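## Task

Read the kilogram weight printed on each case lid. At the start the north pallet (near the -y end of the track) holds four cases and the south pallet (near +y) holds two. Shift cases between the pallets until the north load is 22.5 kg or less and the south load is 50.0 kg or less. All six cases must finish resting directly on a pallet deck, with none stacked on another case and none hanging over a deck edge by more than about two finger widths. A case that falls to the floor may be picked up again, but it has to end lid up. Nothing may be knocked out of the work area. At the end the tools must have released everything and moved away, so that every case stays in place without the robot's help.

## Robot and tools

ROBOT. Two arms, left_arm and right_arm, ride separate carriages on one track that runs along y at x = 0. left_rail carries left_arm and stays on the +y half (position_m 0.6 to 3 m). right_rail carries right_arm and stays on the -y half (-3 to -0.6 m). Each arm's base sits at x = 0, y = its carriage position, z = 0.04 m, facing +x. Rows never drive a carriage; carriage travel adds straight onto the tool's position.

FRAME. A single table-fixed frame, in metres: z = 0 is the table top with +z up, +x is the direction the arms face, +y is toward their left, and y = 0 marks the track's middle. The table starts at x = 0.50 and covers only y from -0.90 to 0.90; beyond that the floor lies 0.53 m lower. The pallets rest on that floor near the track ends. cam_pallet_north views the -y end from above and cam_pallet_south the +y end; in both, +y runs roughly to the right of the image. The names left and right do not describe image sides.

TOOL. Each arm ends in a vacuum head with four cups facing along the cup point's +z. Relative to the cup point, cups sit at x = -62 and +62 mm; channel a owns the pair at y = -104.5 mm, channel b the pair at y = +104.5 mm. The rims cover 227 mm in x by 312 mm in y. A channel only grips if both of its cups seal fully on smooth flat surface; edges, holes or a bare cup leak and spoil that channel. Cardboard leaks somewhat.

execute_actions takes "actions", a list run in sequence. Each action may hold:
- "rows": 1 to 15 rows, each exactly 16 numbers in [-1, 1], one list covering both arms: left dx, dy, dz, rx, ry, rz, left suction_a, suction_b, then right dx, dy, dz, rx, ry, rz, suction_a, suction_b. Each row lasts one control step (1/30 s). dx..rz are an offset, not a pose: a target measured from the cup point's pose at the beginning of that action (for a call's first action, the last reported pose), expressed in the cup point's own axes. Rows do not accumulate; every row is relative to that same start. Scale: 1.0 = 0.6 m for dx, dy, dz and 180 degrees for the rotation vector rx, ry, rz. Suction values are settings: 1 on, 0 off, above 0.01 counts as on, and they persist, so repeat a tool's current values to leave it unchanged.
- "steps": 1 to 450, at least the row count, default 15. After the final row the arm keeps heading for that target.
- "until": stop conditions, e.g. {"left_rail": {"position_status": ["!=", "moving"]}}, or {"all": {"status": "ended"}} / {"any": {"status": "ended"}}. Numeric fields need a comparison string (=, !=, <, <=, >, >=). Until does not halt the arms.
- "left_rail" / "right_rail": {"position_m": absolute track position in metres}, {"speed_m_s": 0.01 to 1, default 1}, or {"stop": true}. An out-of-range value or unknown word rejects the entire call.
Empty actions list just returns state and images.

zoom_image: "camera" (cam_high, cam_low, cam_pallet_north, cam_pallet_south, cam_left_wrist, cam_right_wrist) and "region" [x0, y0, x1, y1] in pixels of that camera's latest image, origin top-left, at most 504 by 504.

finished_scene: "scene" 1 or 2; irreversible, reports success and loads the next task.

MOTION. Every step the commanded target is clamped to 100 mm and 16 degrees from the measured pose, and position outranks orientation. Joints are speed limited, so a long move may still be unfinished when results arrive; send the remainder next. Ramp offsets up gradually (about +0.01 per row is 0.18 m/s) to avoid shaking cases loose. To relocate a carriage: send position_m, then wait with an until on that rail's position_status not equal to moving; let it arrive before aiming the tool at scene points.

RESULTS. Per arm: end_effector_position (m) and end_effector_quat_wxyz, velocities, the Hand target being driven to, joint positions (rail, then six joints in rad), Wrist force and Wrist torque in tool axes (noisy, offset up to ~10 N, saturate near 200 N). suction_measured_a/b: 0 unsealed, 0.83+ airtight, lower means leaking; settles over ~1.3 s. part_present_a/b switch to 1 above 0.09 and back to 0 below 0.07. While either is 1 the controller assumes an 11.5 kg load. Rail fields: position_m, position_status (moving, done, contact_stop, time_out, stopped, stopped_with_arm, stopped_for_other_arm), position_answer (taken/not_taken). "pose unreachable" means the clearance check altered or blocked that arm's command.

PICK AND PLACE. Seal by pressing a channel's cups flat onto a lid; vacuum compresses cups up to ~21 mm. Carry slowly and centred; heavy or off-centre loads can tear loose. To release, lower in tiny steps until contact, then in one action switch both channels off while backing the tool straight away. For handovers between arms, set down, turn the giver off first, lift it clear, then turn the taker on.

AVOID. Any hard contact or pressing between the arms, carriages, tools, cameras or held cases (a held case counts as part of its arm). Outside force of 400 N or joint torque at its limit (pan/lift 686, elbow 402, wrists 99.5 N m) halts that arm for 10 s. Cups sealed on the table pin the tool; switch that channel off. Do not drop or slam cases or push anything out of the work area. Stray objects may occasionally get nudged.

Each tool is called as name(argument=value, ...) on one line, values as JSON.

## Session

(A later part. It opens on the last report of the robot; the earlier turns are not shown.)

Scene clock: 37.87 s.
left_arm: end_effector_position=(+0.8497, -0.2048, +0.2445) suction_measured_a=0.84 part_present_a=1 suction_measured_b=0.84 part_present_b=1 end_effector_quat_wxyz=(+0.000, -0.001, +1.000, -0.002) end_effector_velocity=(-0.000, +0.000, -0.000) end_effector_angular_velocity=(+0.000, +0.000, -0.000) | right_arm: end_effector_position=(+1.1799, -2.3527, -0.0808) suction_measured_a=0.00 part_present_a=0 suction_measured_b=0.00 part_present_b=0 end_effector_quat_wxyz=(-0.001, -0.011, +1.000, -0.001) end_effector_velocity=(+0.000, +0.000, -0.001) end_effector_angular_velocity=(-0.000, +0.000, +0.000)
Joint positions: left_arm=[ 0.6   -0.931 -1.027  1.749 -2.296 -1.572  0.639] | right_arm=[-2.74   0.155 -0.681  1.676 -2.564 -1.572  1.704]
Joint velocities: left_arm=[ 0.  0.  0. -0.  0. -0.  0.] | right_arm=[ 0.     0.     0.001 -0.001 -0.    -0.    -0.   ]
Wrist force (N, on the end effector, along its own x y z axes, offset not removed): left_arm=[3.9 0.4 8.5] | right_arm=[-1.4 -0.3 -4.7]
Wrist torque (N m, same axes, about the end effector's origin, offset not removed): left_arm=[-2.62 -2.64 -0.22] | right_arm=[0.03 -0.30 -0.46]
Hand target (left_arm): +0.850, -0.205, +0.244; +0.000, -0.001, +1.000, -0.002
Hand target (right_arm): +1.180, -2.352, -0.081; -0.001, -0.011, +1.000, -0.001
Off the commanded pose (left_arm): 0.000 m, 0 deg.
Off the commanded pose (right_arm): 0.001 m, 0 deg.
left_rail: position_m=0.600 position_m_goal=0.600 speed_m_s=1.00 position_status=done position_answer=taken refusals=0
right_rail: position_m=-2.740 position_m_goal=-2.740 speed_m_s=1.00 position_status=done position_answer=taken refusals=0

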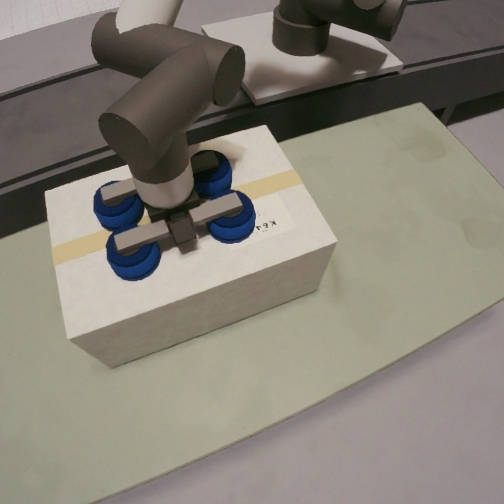

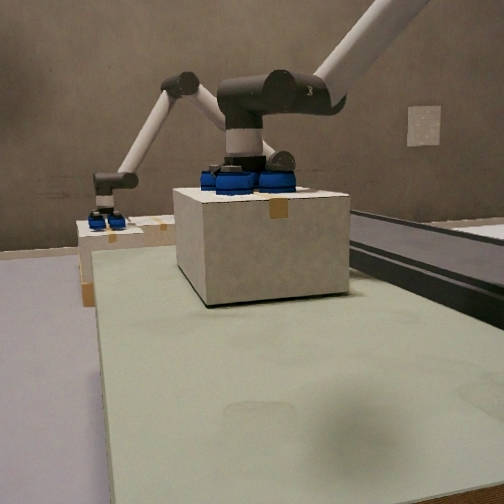

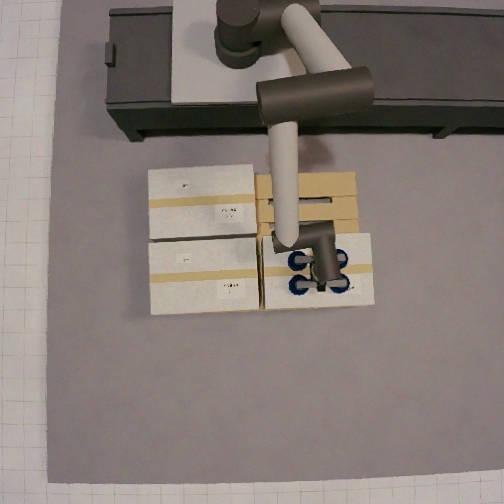

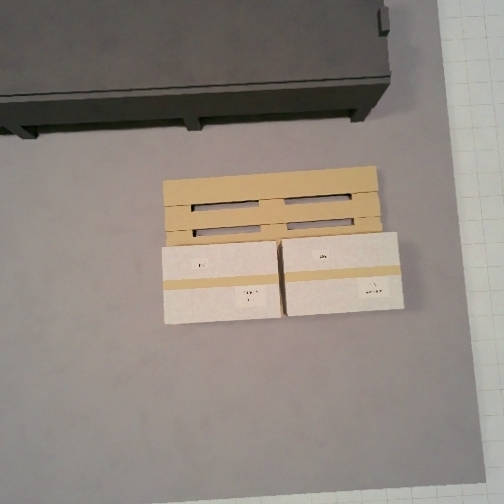

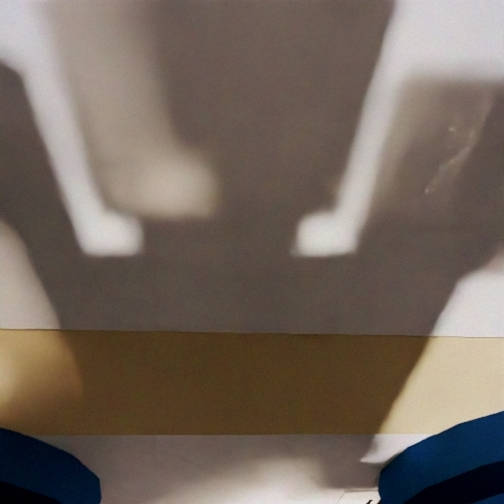

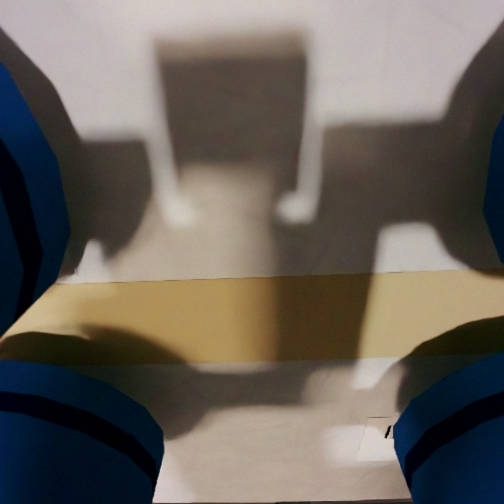

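execute_actions(actions=[{"rows":[[0,0,-0.01,0,0,0,1,1,0.03,0,0.02,0,0,0,0,0],[0,0,-0.02,0,0,0,1,1,0.03,0,0.03,0,0,0,0,0],[0,0,-0.04,0,0,0,1,1,0.03,0,0.04,0,0,0,0,0],[0,0.01,-0.06,0,0,0,1,1,0.03,0,0.05,0,0,0,0,0],[0,0.02,-0.08,0,0,0,1,1,0.03,0,0.06,0,0,0,0,0],[0,0.04,-0.1,0,0,0,1,1,0.03,0,0.07,0,0,0,0,0],[0,0.06,-0.1,0,0,0,1,1,0.03,0,0.08,0,0,0,1,1],[0,0.09,-0.1,0,0,0,1,1,0.03,0,0.09,0,0,0,1,1],[0,0.12,-0.1,0,0,0,1,1,0.03,0,0.09,0,0,0,1,1],[0,0.15,-0.1,0,0,0,1,1,0.03,0,0.09,0,0,0,1,1],[0,0.18,-0.1,0,0,0,1,1,0.03,0,0.09,0,0,0,1,1],[0,0.21,-0.1,0,0,0,1,1,0.03,0,0.09,0,0,0,1,1],[0,0.24,-0.1,0,0,0,1,1,0.03,0,0.09,0,0,0,1,1],[0,0.27,-0.1,0,0,0,1,1,0.03,0,0.09,0,0,0,1,1],[0,0.3,-0.1,0,0,0,1,1,0.03,0,0.09,0,0,0,1,1]],"steps":25}])

Scene clock: 50.97 s.
left_arm: end_effector_position=(+0.8498, -0.0247, +0.3043) suction_measured_a=0.85 part_present_a=1 suction_measured_b=0.85 part_present_b=1 end_effector_quat_wxyz=(+0.001, -0.001, +1.000, -0.002) end_effector_velocity=(+0.000, +0.000, -0.000) end_effector_angular_velocity=(+0.000, -0.000, +0.000) | right_arm: end_effector_position=(+1.1650, -2.3528, -0.1201) suction_measured_a=0.91 part_present_a=1 suction_measured_b=0.91 part_present_b=1 end_effector_quat_wxyz=(+0.002, -0.011, +1.000, +0.000) end_effector_velocity=(+0.000, -0.000, +0.000) end_effector_angular_velocity=(-0.000, -0.000, -0.000)
Joint positions: left_arm=[ 0.6   -0.825 -1.18   1.902 -2.296 -1.572  0.744] | right_arm=[-2.74   0.156 -0.651  1.697 -2.62  -1.571  1.706]
Joint velocities: left_arm=[ 0. -0.  0. -0.  0.  0. -0.] | right_arm=[ 0. -0. -0.  0.  0. -0.  0.]
Wrist force (N, on the end effector, along its own x y z axes, offset not removed): left_arm=[2.6 -3.5 14.1] | right_arm=[1.0 -17.9 -35.4]
Wrist torque (N m, same axes, about the end effector's origin, offset not removed): left_arm=[-2.88 -1.96 -0.18] | right_arm=[-13.10 16.43 -4.62]
Hand target (left_arm): +0.850, -0.025, +0.304; +0.001, -0.001, +1.000, -0.002
Hand target (right_arm): +1.165, -2.353, -0.120; +0.002, -0.011, +1.000, +0.000
Off the commanded pose (left_arm): 0.001 m, 0 deg.
Off the commanded pose (right_arm): 0.015 m, 0 deg.
FORCE FAULT: contact force on the right arm reached its limit, and that arm stopped for 10 seconds. The contact can be on any part of that arm, not only on its tool. That arm's remaining commands of this call were not run. That arm holds still and accepts commands again. Move the arm away from the contact; if what it grips holds it there, let go first. Pushing or pulling that hard again can fault the arm again.
left_rail: position_m=0.600 position_m_goal=0.600 speed_m_s=1.00 position_status=done position_answer=taken refusals=0
right_rail: position_m=-2.740 position_m_goal=-2.740 speed_m_s=1.00 position_status=done position_answer=taken refusals=0

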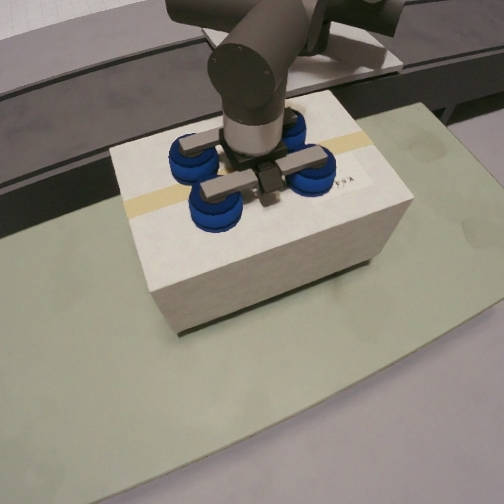

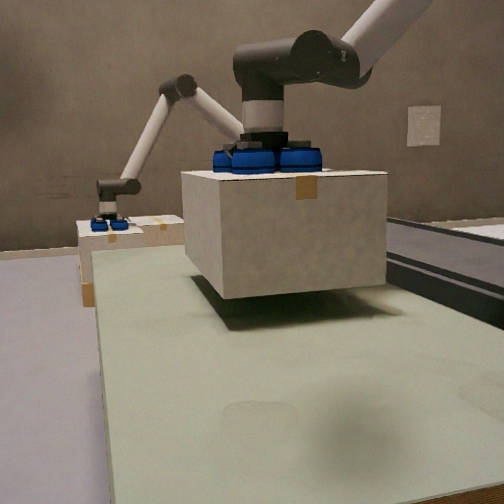

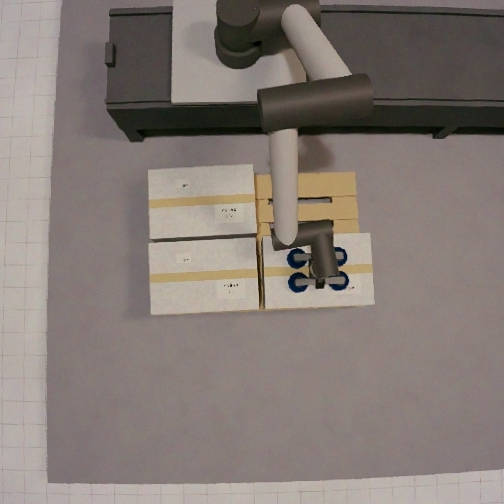

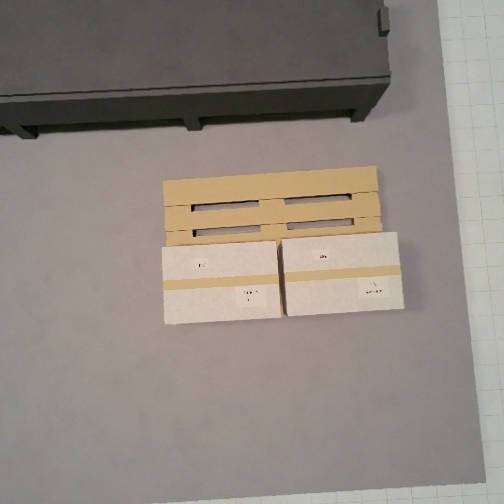

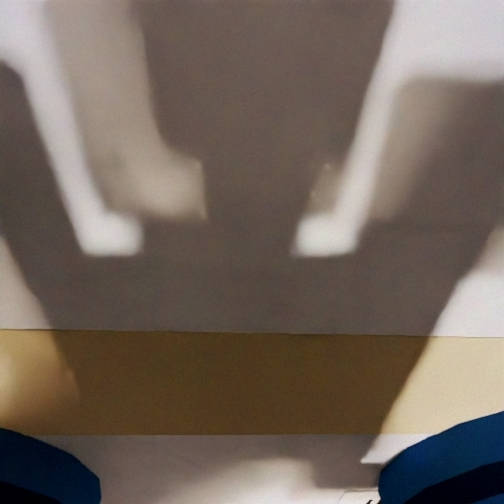

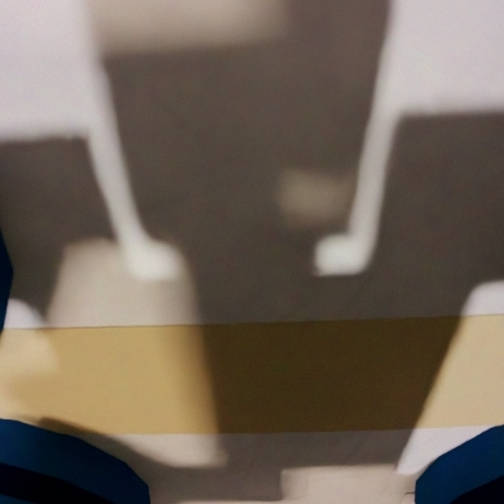

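execute_actions(actions=[{"left_rail":{"position_m":3.0},"rows":[[0,0.02,0,0,0,0,1,1,0,0,-0.005,0,0,0,1,1],[0,0.05,0,0,0,0,1,1,0,0,-0.01,0,0,0,1,1],[0,0.09,0,0,0,0,1,1,0,0,-0.02,0,0,0,1,1],[0,0.13,0,0,0,0,1,1,0,0,-0.03,0,0,0,1,1],[0,0.17,0,0,0,0,1,1,0,0,-0.05,0,0,0,1,1],[0,0.21,0,0,0,0,1,1,0,0,-0.07,0,0,0,1,1],[0,0.25,0,0,0,0,1,1,0,0,-0.1,0,0,0,1,1],[0,0.3,0,0,0,0,1,1,0,0,-0.13,0,0,0,1,1],[0,0.35,0,0,0,0,1,1,0,0,-0.16,0,0,0,1,1],[0,0.4,0,0,0,0,1,1,0,0,-0.2,0,0,0,1,1],[0,0.45,0,0,0,0,1,1,0,0,-0.24,0,0,0,1,1],[0,0.5,0,0,0,0,1,1,0,0,-0.28,0,0,0,1,1],[0,0.55,0,0,0,0,1,1,0,0,-0.32,0,0,0,1,1],[0,0.6,0,0,0,0,1,1,0,0,-0.36,0,0,0,1,1],[0,0.7,0,0,0,0,1,1,0,0,-0.77,0,0,0,1,1]],"steps":40},{"right_rail":{"position_m":-0.6},"rows":[[0,0.02,0,0,0,0,1,1,0.02,0,0,0,0,0,1,1],[0,0.05,0,0,0,0,1,1,0.04,0,0,0,0,0,1,1],[0,0.09,0,0,0,0,1,1,0.07,0,0,0,0,0,1,1],[0,0.13,0,0,0,0,1,1,0.1,0,0,0,0,0,1,1],[0,0.17,0,0,0,0,1,1,0.14,0,0,0,0,0,1,1],[0,0.21,0,0,0,0,1,1,0.18,0,0,0,0,0,1,1],[0,0.25,0,0,0,0,1,1,0.22,0,0,0,0,0,1,1],[0,0.29,0,0,0,0,1,1,0.26,0,0,0,0,0,1,1],[0,0.33,0,0,0,0,1,1,0.3,0,0,0,0,0,1,1],[0,0.37,0,0,0,0,1,1,0.34,0,0,0,0,0,1,1],[0,0.41,0,0,0,0,1,1,0.38,0,0,0,0,0,1,1],[0,0.45,0,0,0,0,1,1,0.42,0,0,0,0,0,1,1],[0,0.49,0,0,0,0,1,1,0.46,0,0,0,0,0,1,1],[0,0.53,0,0,0,0,1,1,0.49,0,0,0,0,0,1,1],[0,0.575,0,0,0,0,1,1,0.52,0.2,0,0,0,0,1,1]],"steps":100,"until":{"all":{"status":"ended"}}}])

Scene clock: 58.30 s.
left_arm: end_effector_position=(+0.8506, +3.1405, +0.3039) suction_measured_a=0.85 part_present_a=1 suction_measured_b=0.85 part_present_b=1 end_effector_quat_wxyz=(+0.002, -0.001, +1.000, -0.001) end_effector_velocity=(+0.000, -0.000, -0.000) end_effector_angular_velocity=(-0.000, +0.000, -0.000) | right_arm: end_effector_position=(+0.8482, -0.0990, +0.3393) suction_measured_a=0.91 part_present_a=1 suction_measured_b=0.91 part_present_b=1 end_effector_quat_wxyz=(+0.001, -0.011, +1.000, -0.000) end_effector_velocity=(+0.002, -0.002, +0.000) end_effector_angular_velocity=(-0.006, -0.002, -0.002)
Joint positions: left_arm=[ 3.    -0.071 -1.365  2.176 -2.385 -1.573  1.499] | right_arm=[-0.6    0.328 -1.276  1.984 -2.281 -1.572  1.877]
Joint velocities: left_arm=[ 0. -0.  0. -0. -0. -0. -0.] | right_arm=[ 0.002 -0.002 -0.     0.     0.    -0.007  0.   ]
Wrist force (N, on the end effector, along its own x y z axes, offset not removed): left_arm=[7.4 -0.5 10.6] | right_arm=[-2.0 29.5 57.8]
Wrist torque (N m, same axes, about the end effector's origin, offset not removed): left_arm=[-2.67 -2.64 -0.19] | right_arm=[-9.35 0.91 -1.20]
Hand target (left_arm): +0.851, +3.140, +0.304; +0.002, -0.001, +1.000, -0.001
Hand target (right_arm): +0.848, -0.099, +0.339; +0.001, -0.011, +1.000, -0.000
Off the commanded pose (left_arm): 0.001 m, 0 deg.
Off the commanded pose (right_arm): 0.001 m, 0 deg.
left_rail: position_m=3.000 position_m_goal=3.000 speed_m_s=1.00 position_status=done position_answer=taken refusals=0
right_rail: position_m=-0.600 position_m_goal=-0.600 speed_m_s=1.00 position_status=done position_answer=taken refusals=0

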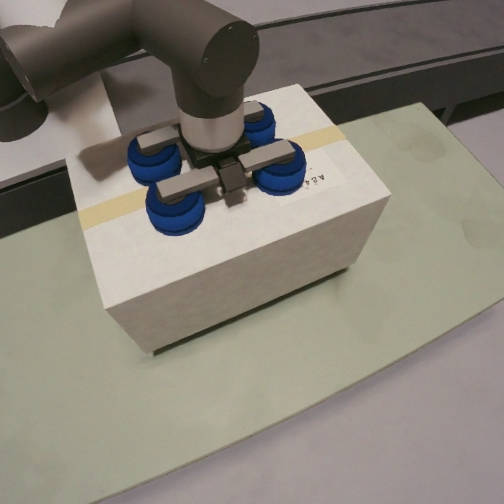

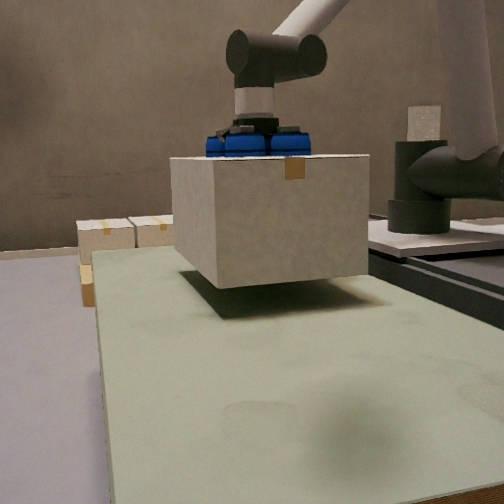

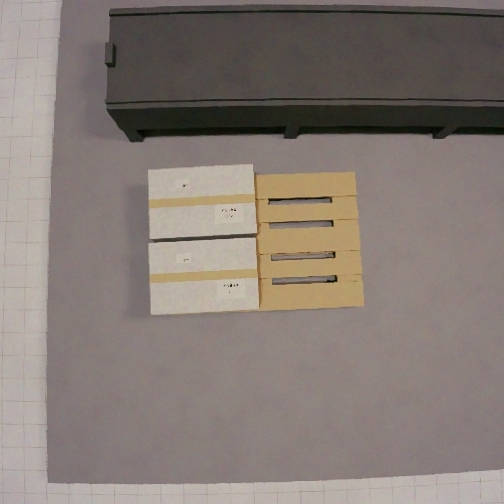

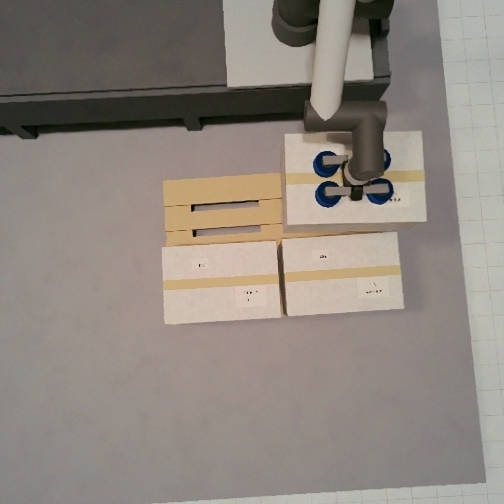

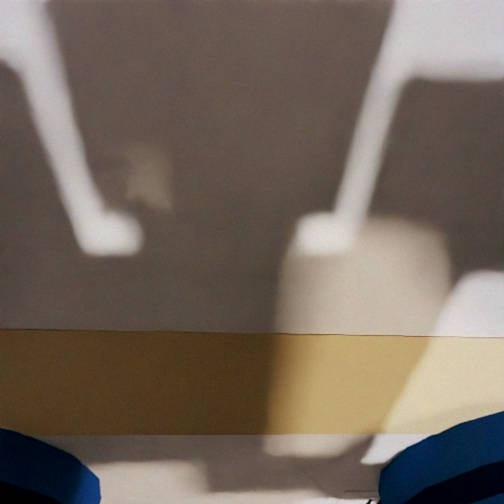

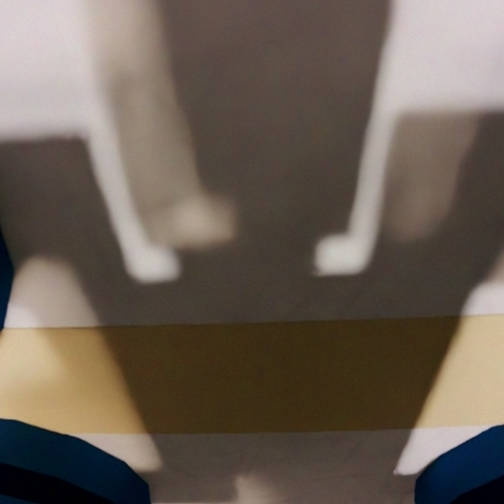

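execute_actions(actions=[{"rows":[[0,0,0.02,0,0,-0.003,1,1,0,0,0.01,0,0,0,1,1],[0,0,0.04,0,0,-0.006,1,1,0,0,0.02,0,0,0,1,1],[0,0,0.07,0,0,-0.009,1,1,0,0,0.035,0,0,0,1,1],[0,0,0.1,0,0,-0.012,1,1,0,0,0.05,0,0,0,1,1],[0,0,0.13,0,0,-0.014,1,1,0,0,0.065,0,0,0,1,1],[0,0,0.16,0,0,-0.014,1,1,0,0,0.08,0,0,0,1,1],[0,0,0.19,0,0,-0.014,1,1,0,0,0.09,0,0,0,1,1],[0,0,0.22,0,0,-0.014,1,1,0,0,0.1,0,0,0,1,1],[0,0,0.22,0,0,-0.014,1,1,0,0,0.11,0,0,0,1,1]],"steps":20}])

zoom_image(camera="cam_pallet_south", region=[200, 120, 440, 330])

zoom_image(camera="cam_low", region=[150, 240, 400, 340])

Scene clock: 60.97 s.
left_arm: end_effector_position=(+0.8507, +3.1402, +0.1724) suction_measured_a=0.85 part_present_a=1 suction_measured_b=0.85 part_present_b=1 end_effector_quat_wxyz=(+0.001, -0.022, +1.000, -0.001) end_effector_velocity=(+0.003, +0.001, -0.008) end_effector_angular_velocity=(+0.000, -0.004, +0.001) | right_arm: end_effector_position=(+0.8484, -0.0991, +0.2737) suction_measured_a=0.91 part_present_a=1 suction_measured_b=0.91 part_present_b=1 end_effector_quat_wxyz=(+0.001, -0.011, +1.000, -0.000) end_effector_velocity=(+0.001, +0.000, -0.003) end_effector_angular_velocity=(+0.000, -0.001, -0.000)
Joint positions: left_arm=[ 3.    -0.071 -1.214  2.241 -2.601 -1.573  1.455] | right_arm=[-0.6    0.328 -1.218  2.02  -2.375 -1.572  1.877]
Joint velocities: left_arm=[ 0.     0.001  0.012  0.    -0.016  0.    -0.   ] | right_arm=[ 0.     0.     0.003  0.001 -0.005 -0.     0.   ]
Wrist force (N, on the end effector, along its own x y z axes, offset not removed): left_arm=[3.6 0.3 11.5] | right_arm=[2.1 1.5 59.1]
Wrist torque (N m, same axes, about the end effector's origin, offset not removed): left_arm=[-2.39 -2.49 -0.17] | right_arm=[-5.39 0.03 -0.82]
Hand target (left_arm): +0.851, +3.140, +0.172; +0.002, -0.023, +1.000, -0.001
Hand target (right_arm): +0.848, -0.099, +0.273; +0.001, -0.011, +1.000, -0.000
Off the commanded pose (left_arm): 0.001 m, 0 deg.
Off the commanded pose (right_arm): 0.000 m, 0 deg.
left_rail: position_m=3.000 position_m_goal=3.000 speed_m_s=1.00 position_status=done position_answer=taken refusals=0
right_rail: position_m=-0.600 position_m_goal=-0.600 speed_m_s=1.00 position_status=done position_answer=taken refusals=0

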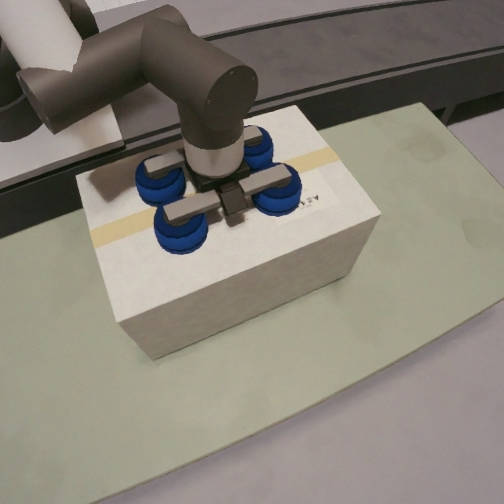

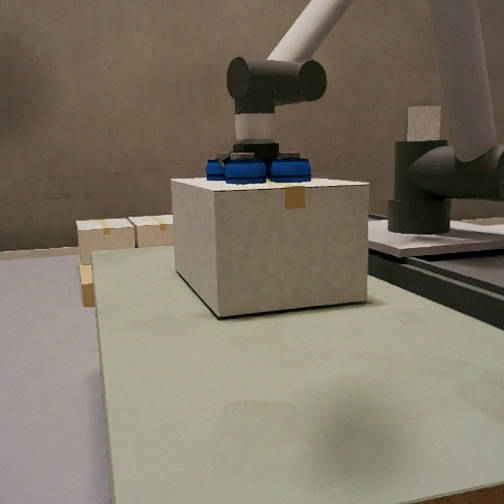

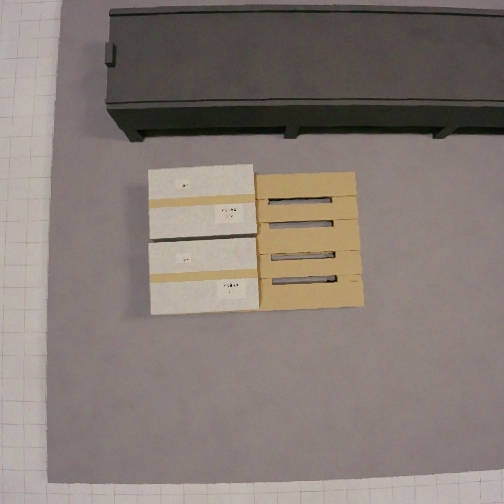

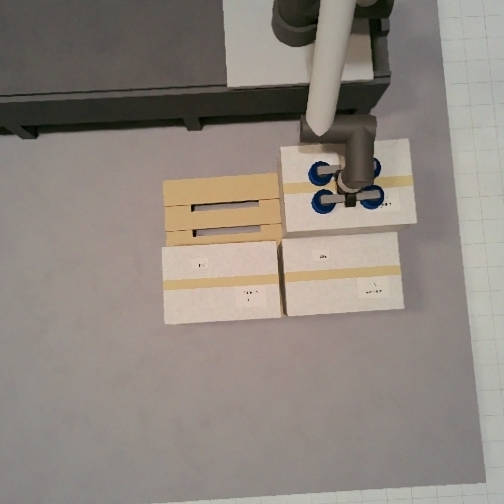

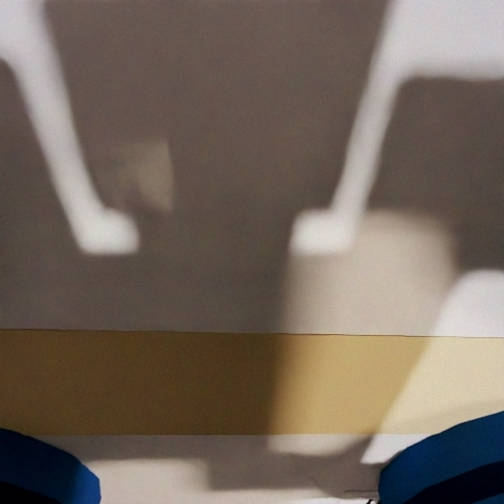

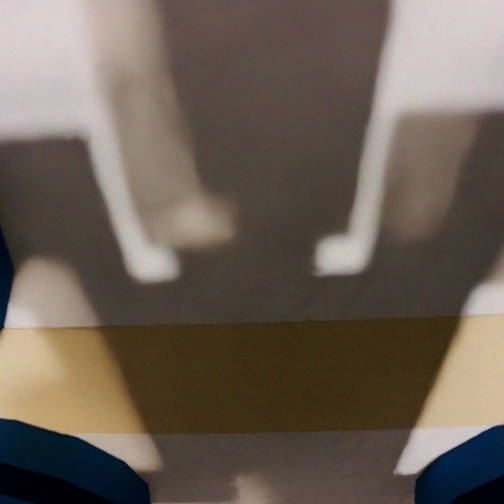

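Region (200, 120, 440, 330) of cam_pallet_south's 504x504 image, scaled by 2.100, with more detail than that image has; it fills the top 441 rows of this view, and the rest is white.

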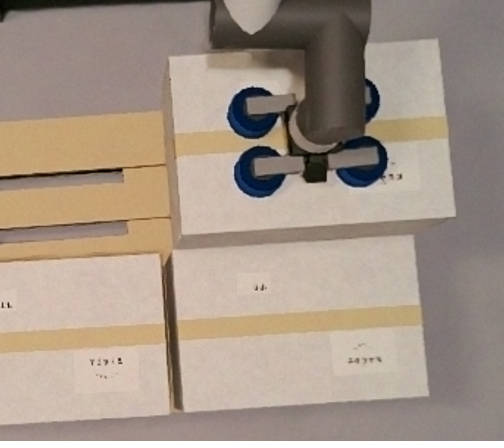

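Region (150, 240, 400, 340) of cam_low's 504x504 image, scaled by 2.016, with more detail than that image has; it fills the top 202 rows of this view, and the rest is white.

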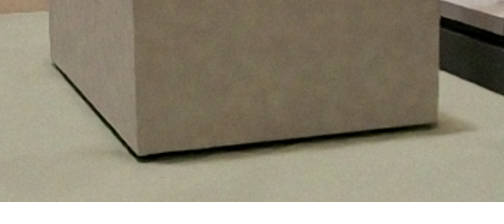

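execute_actions(actions=[{"rows":[[0.01,0,0,0,0,0,1,1,0,0,0.004,0,0,0,1,1],[0.02,-0.01,0,0,0,0,1,1,0,0,0.008,0,0,0,1,1],[0.025,-0.01,0.01,0,0,0,1,1,0,0,0.012,0,0,0,1,1],[0.025,-0.01,0.02,0,0,0,1,1,0,0,0.012,0,0,0,1,1],[0.025,-0.01,0.04,0,0,0,1,1,0,0,0.012,0,0,0,1,1],[0.025,-0.01,0.06,0,0,0,1,1,0,0,0.012,0,0,0,1,1],[0.025,-0.01,0.09,0,0,0,1,1,0,0,0.012,0,0,0,1,1],[0.025,-0.01,0.12,0,0,0,1,1,0,0,0.012,0,0,0,1,1],[0.025,-0.01,0.15,0,0,0,1,1,0,0,0.012,0,0,0,1,1],[0.025,-0.01,0.18,0,0,0,1,1,0,0,0.012,0,0,0,1,1],[0.025,-0.01,0.22,0,0,0,1,1,0,0,0.012,0,0,0,1,1],[0.025,-0.01,0.26,0,0,0,1,1,0,0,0.012,0,0,0,1,1],[0.025,-0.01,0.3,0,0,0,1,1,0,0,0.012,0,0,0,1,1],[0.025,-0.01,0.34,0,0,0,1,1,0,0,0.012,0,0,0,1,1],[0.025,-0.01,0.49,0,0,0,1,1,0,0,0.012,0,0,0,1,1]],"steps":30}])

zoom_image(camera="cam_pallet_south", region=[200, 120, 440, 330])

Scene clock: 64.07 s.
left_arm: end_effector_position=(+0.8356, +3.1333, -0.1200) suction_measured_a=0.85 part_present_a=1 suction_measured_b=0.85 part_present_b=1 end_effector_quat_wxyz=(+0.001, -0.022, +1.000, -0.001) end_effector_velocity=(+0.011, +0.001, -0.021) end_effector_angular_velocity=(-0.000, -0.009, -0.000) | right_arm: end_effector_position=(+0.8485, -0.0991, +0.2666) suction_measured_a=0.91 part_present_a=1 suction_measured_b=0.91 part_present_b=1 end_effector_quat_wxyz=(+0.001, -0.011, +1.000, -0.000) end_effector_velocity=(-0.000, -0.000, -0.000) end_effector_angular_velocity=(-0.000, +0.000, +0.000)
Joint positions: left_arm=[ 3.    -0.081 -0.799  2.286 -3.061 -1.573  1.445] | right_arm=[-0.6    0.328 -1.211  2.024 -2.386 -1.572  1.877]
Joint velocities: left_arm=[ 0.     0.002  0.035 -0.017 -0.027  0.     0.002] | right_arm=[ 0. -0.  0.  0. -0. -0. -0.]
Wrist force (N, on the end effector, along its own x y z axes, offset not removed): left_arm=[0.5 1.1 12.8] | right_arm=[2.5 3.7 52.6]
Wrist torque (N m, same axes, about the end effector's origin, offset not removed): left_arm=[-2.42 -2.31 -0.14] | right_arm=[-6.60 2.02 -1.32]
Hand target (left_arm): +0.836, +3.133, -0.122; +0.001, -0.022, +1.000, -0.001
Hand target (right_arm): +0.848, -0.099, +0.267; +0.001, -0.011, +1.000, -0.000
Off the commanded pose (left_arm): 0.002 m, 0 deg.
Off the commanded pose (right_arm): 0.000 m, 0 deg.
left_rail: position_m=3.000 position_m_goal=3.000 speed_m_s=1.00 position_status=done position_answer=taken refusals=0
right_rail: position_m=-0.600 position_m_goal=-0.600 speed_m_s=1.00 position_status=done position_answer=taken refusals=0

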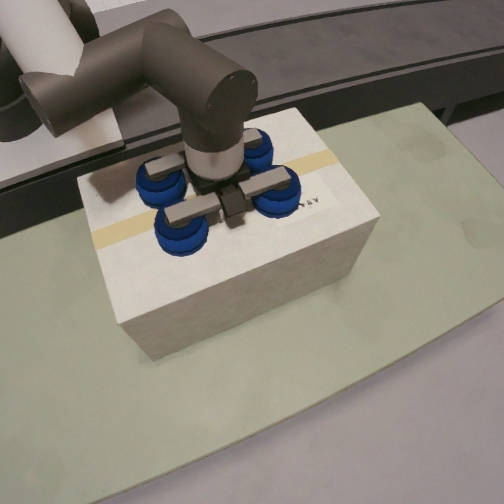

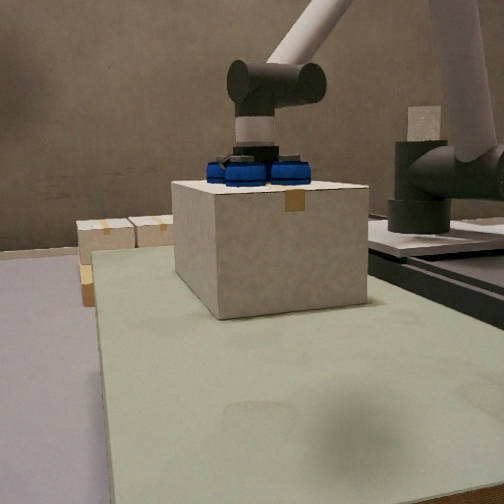

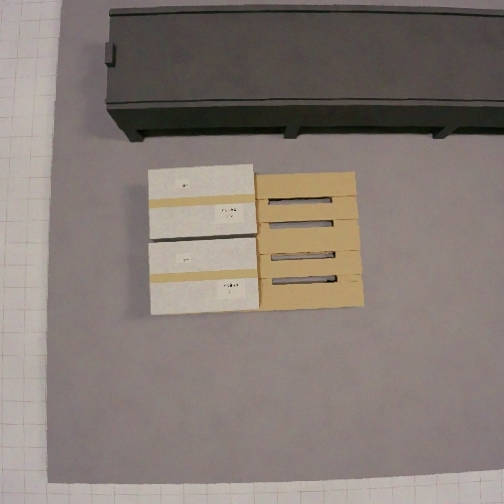

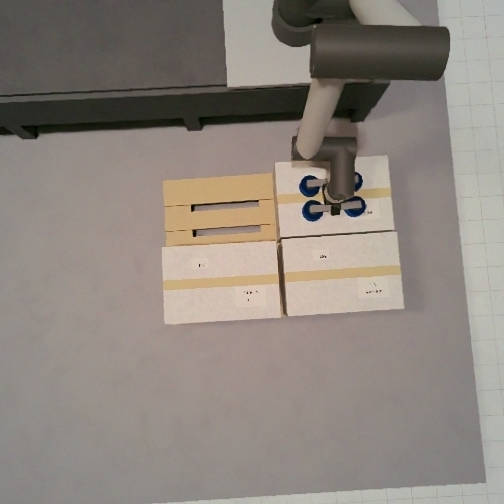

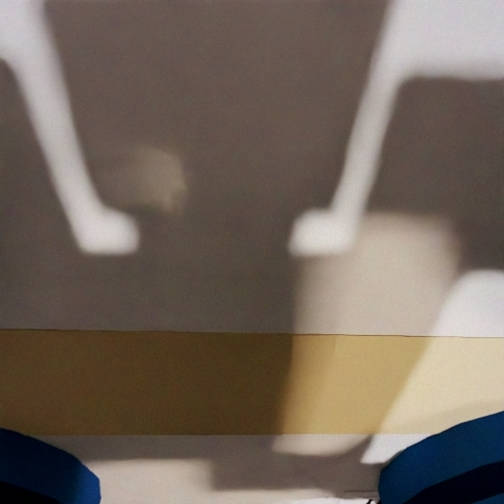

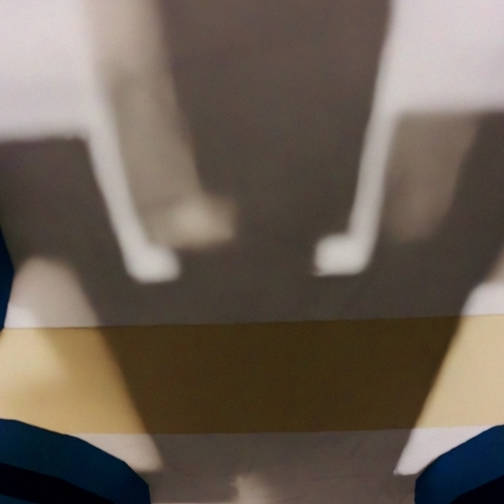

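Region (200, 120, 440, 330) of cam_pallet_south's 504x504 image, scaled by 2.100, with more detail than that image has; it fills the top 441 rows of this view, and the rest is white.

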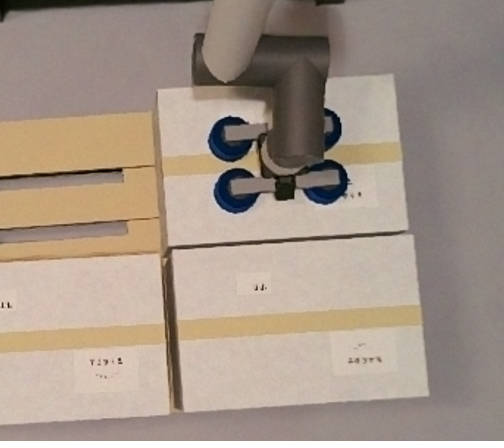

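execute_actions(actions=[{"rows":[[0,0.01,0.005,0,0,0,1,1,0,0,-0.03,0,0,0,0,0],[0,0.02,0.01,0,0,0,1,1,0,0,-0.06,0,0,0,0,0],[0,0.028,0.02,0,0,0,1,1,0,0,-0.1,0,0,0,0,0],[0,0.028,0.03,0,0,0,1,1,0,0,-0.16,0,0,0,0,0],[0,0.028,0.04,0,0,0,1,1,0,0,-0.16,0,0,0,0,0]],"steps":15},{"right_rail":{"position_m":-2.0},"steps":1}])

Scene clock: 65.53 s.
left_arm: end_effector_position=(+0.8349, +3.1500, -0.1439) suction_measured_a=0.85 part_present_a=1 suction_measured_b=0.85 part_present_b=1 end_effector_quat_wxyz=(+0.001, -0.022, +1.000, -0.001) end_effector_velocity=(+0.000, +0.001, -0.002) end_effector_angular_velocity=(-0.000, -0.001, -0.000) | right_arm: end_effector_position=(+0.8481, -0.0989, +0.3619) suction_measured_a=0.00 part_present_a=0 suction_measured_b=0.00 part_present_b=0 end_effector_quat_wxyz=(+0.002, -0.011, +1.000, +0.000) end_effector_velocity=(-0.000, -0.001, +0.006) end_effector_angular_velocity=(-0.002, +0.005, -0.000)
Joint positions: left_arm=[ 3.    -0.061 -0.762  2.277 -3.088 -1.573  1.465] | right_arm=[-0.6    0.328 -1.294  1.97  -2.25  -1.572  1.877]
Joint velocities: left_arm=[ 0.     0.001  0.004 -0.001 -0.003  0.     0.001] | right_arm=[-0.    -0.    -0.005 -0.007  0.017  0.    -0.   ]
Wrist force (N, on the end effector, along its own x y z axes, offset not removed): left_arm=[5.7 -4.9 11.3] | right_arm=[2.6 1.8 0.7]
Wrist torque (N m, same axes, about the end effector's origin, offset not removed): left_arm=[-3.19 -2.45 -0.08] | right_arm=[0.07 -0.82 -0.69]
Hand target (left_arm): +0.835, +3.150, -0.144; +0.001, -0.022, +1.000, -0.001
Hand target (right_arm): +0.848, -0.101, +0.362; +0.001, -0.011, +1.000, -0.000
Off the commanded pose (left_arm): 0.000 m, 0 deg.
Off the commanded pose (right_arm): 0.001 m, 0 deg.
left_rail: position_m=3.000 position_m_goal=3.000 speed_m_s=1.00 position_status=done position_answer=taken refusals=0
right_rail: position_m=-0.600 position_m_goal=-2.000 speed_m_s=1.00 position_status=moving position_answer=taken refusals=0

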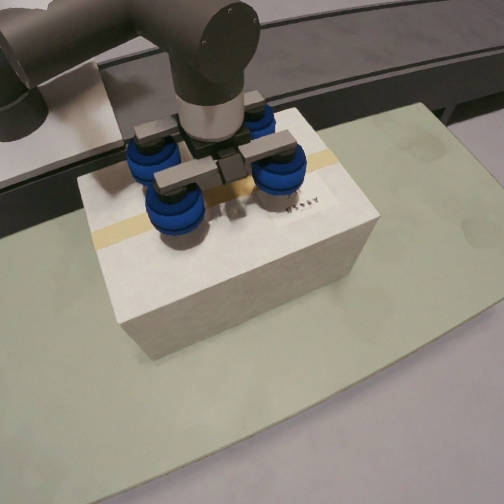

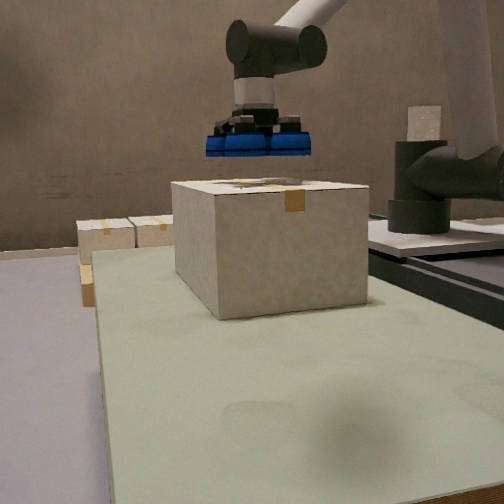

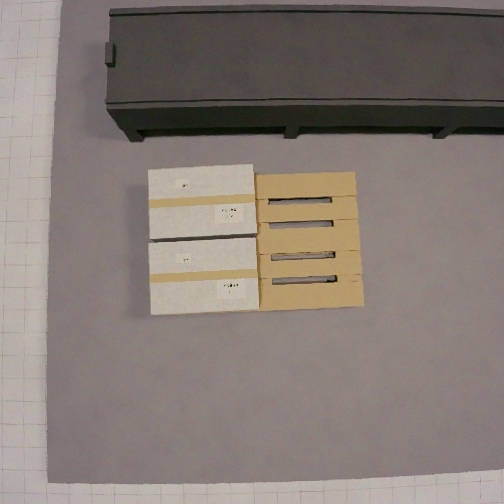

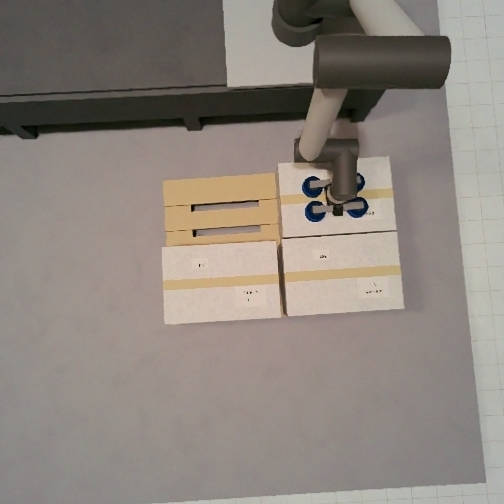

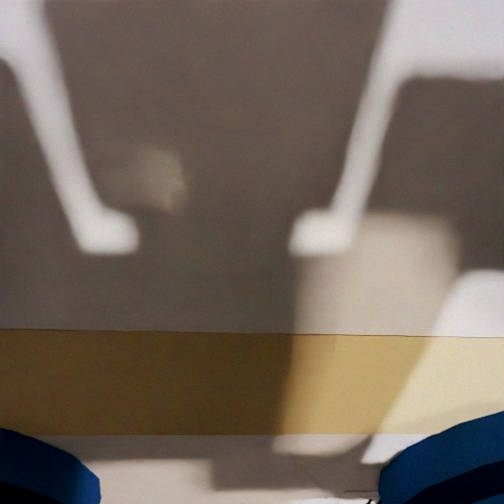

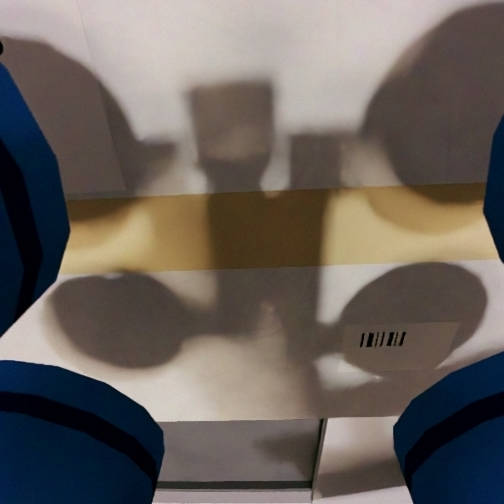

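execute_actions(actions=[{"steps":1},{"rows":[[0,0,0.004,0,0,0,1,1,0,0,0,0,0,0,0,0],[0,0,0.008,0,0,0,1,1,0,0,0,0,0,0,0,0]],"steps":9}])

Scene clock: 66.30 s.
left_arm: end_effector_position=(+0.8349, +3.1501, -0.1486) suction_measured_a=0.85 part_present_a=1 suction_measured_b=0.85 part_present_b=1 end_effector_quat_wxyz=(+0.001, -0.022, +1.000, -0.001) end_effector_velocity=(+0.000, -0.000, -0.004) end_effector_angular_velocity=(-0.000, -0.001, -0.000) | right_arm: end_effector_position=(+0.8482, -0.6051, +0.3624) suction_measured_a=0.00 part_present_a=0 suction_measured_b=0.00 part_present_b=0 end_effector_quat_wxyz=(+0.001, -0.011, +1.000, -0.000) end_effector_velocity=(+0.000, -1.000, +0.000) end_effector_angular_velocity=(+0.000, -0.000, -0.000)
Joint positions: left_arm=[ 3.    -0.061 -0.755  2.276 -3.094 -1.573  1.465] | right_arm=[-1.106  0.328 -1.294  1.969 -2.248 -1.572  1.877]
Joint velocities: left_arm=[ 0.     0.     0.006 -0.001 -0.005  0.     0.   ] | right_arm=[-1. -0. -0.  0. -0. -0. -0.]
Wrist force (N, on the end effector, along its own x y z axes, offset not removed): left_arm=[7.4 -3.6 13.9] | right_arm=[2.5 3.7 0.0]
Wrist torque (N m, same axes, about the end effector's origin, offset not removed): left_arm=[-2.94 -2.53 -0.11] | right_arm=[0.38 -0.76 -0.56]
Hand target (left_arm): +0.835, +3.150, -0.149; +0.001, -0.022, +1.000, -0.001
Hand target (right_arm): +0.848, -0.666, +0.362; +0.001, -0.011, +1.000, -0.000
Off the commanded pose (left_arm): 0.000 m, 0 deg.
Off the commanded pose (right_arm): 0.000 m, 0 deg.
left_rail: position_m=3.000 position_m_goal=3.000 speed_m_s=1.00 position_status=done position_answer=taken refusals=0
right_rail: position_m=-1.106 position_m_goal=-2.000 speed_m_s=1.00 position_status=moving position_answer=taken refusals=0

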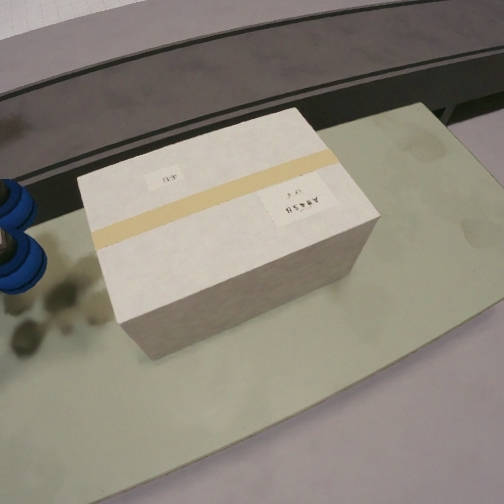

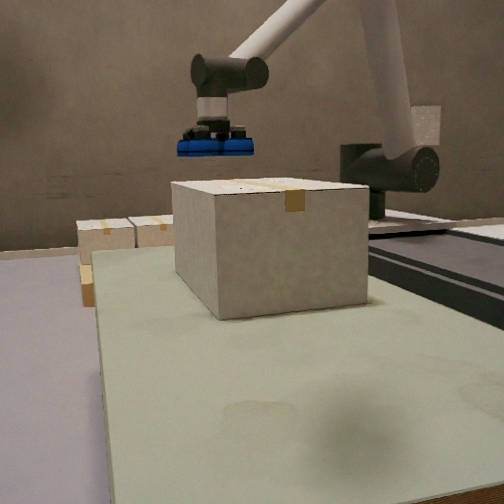

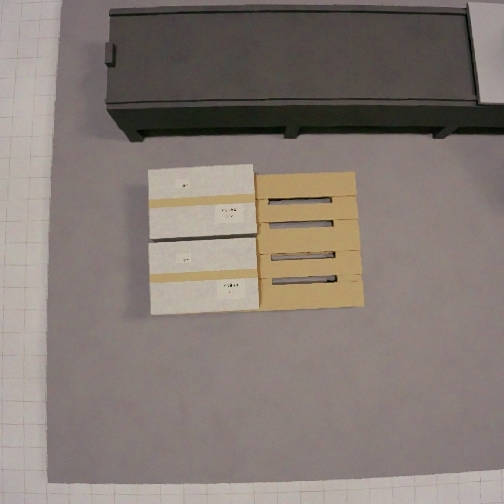

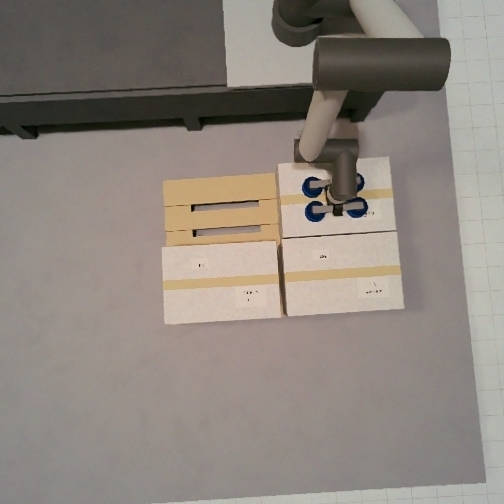

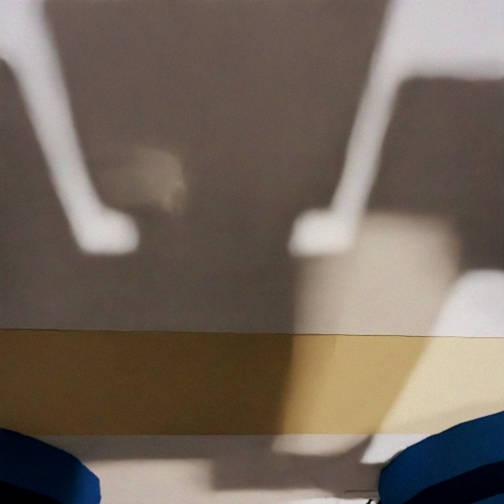

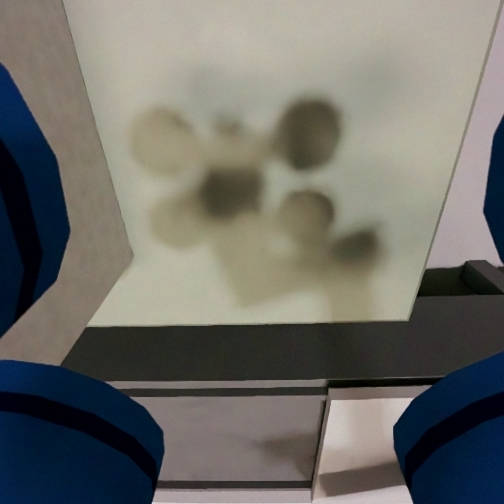

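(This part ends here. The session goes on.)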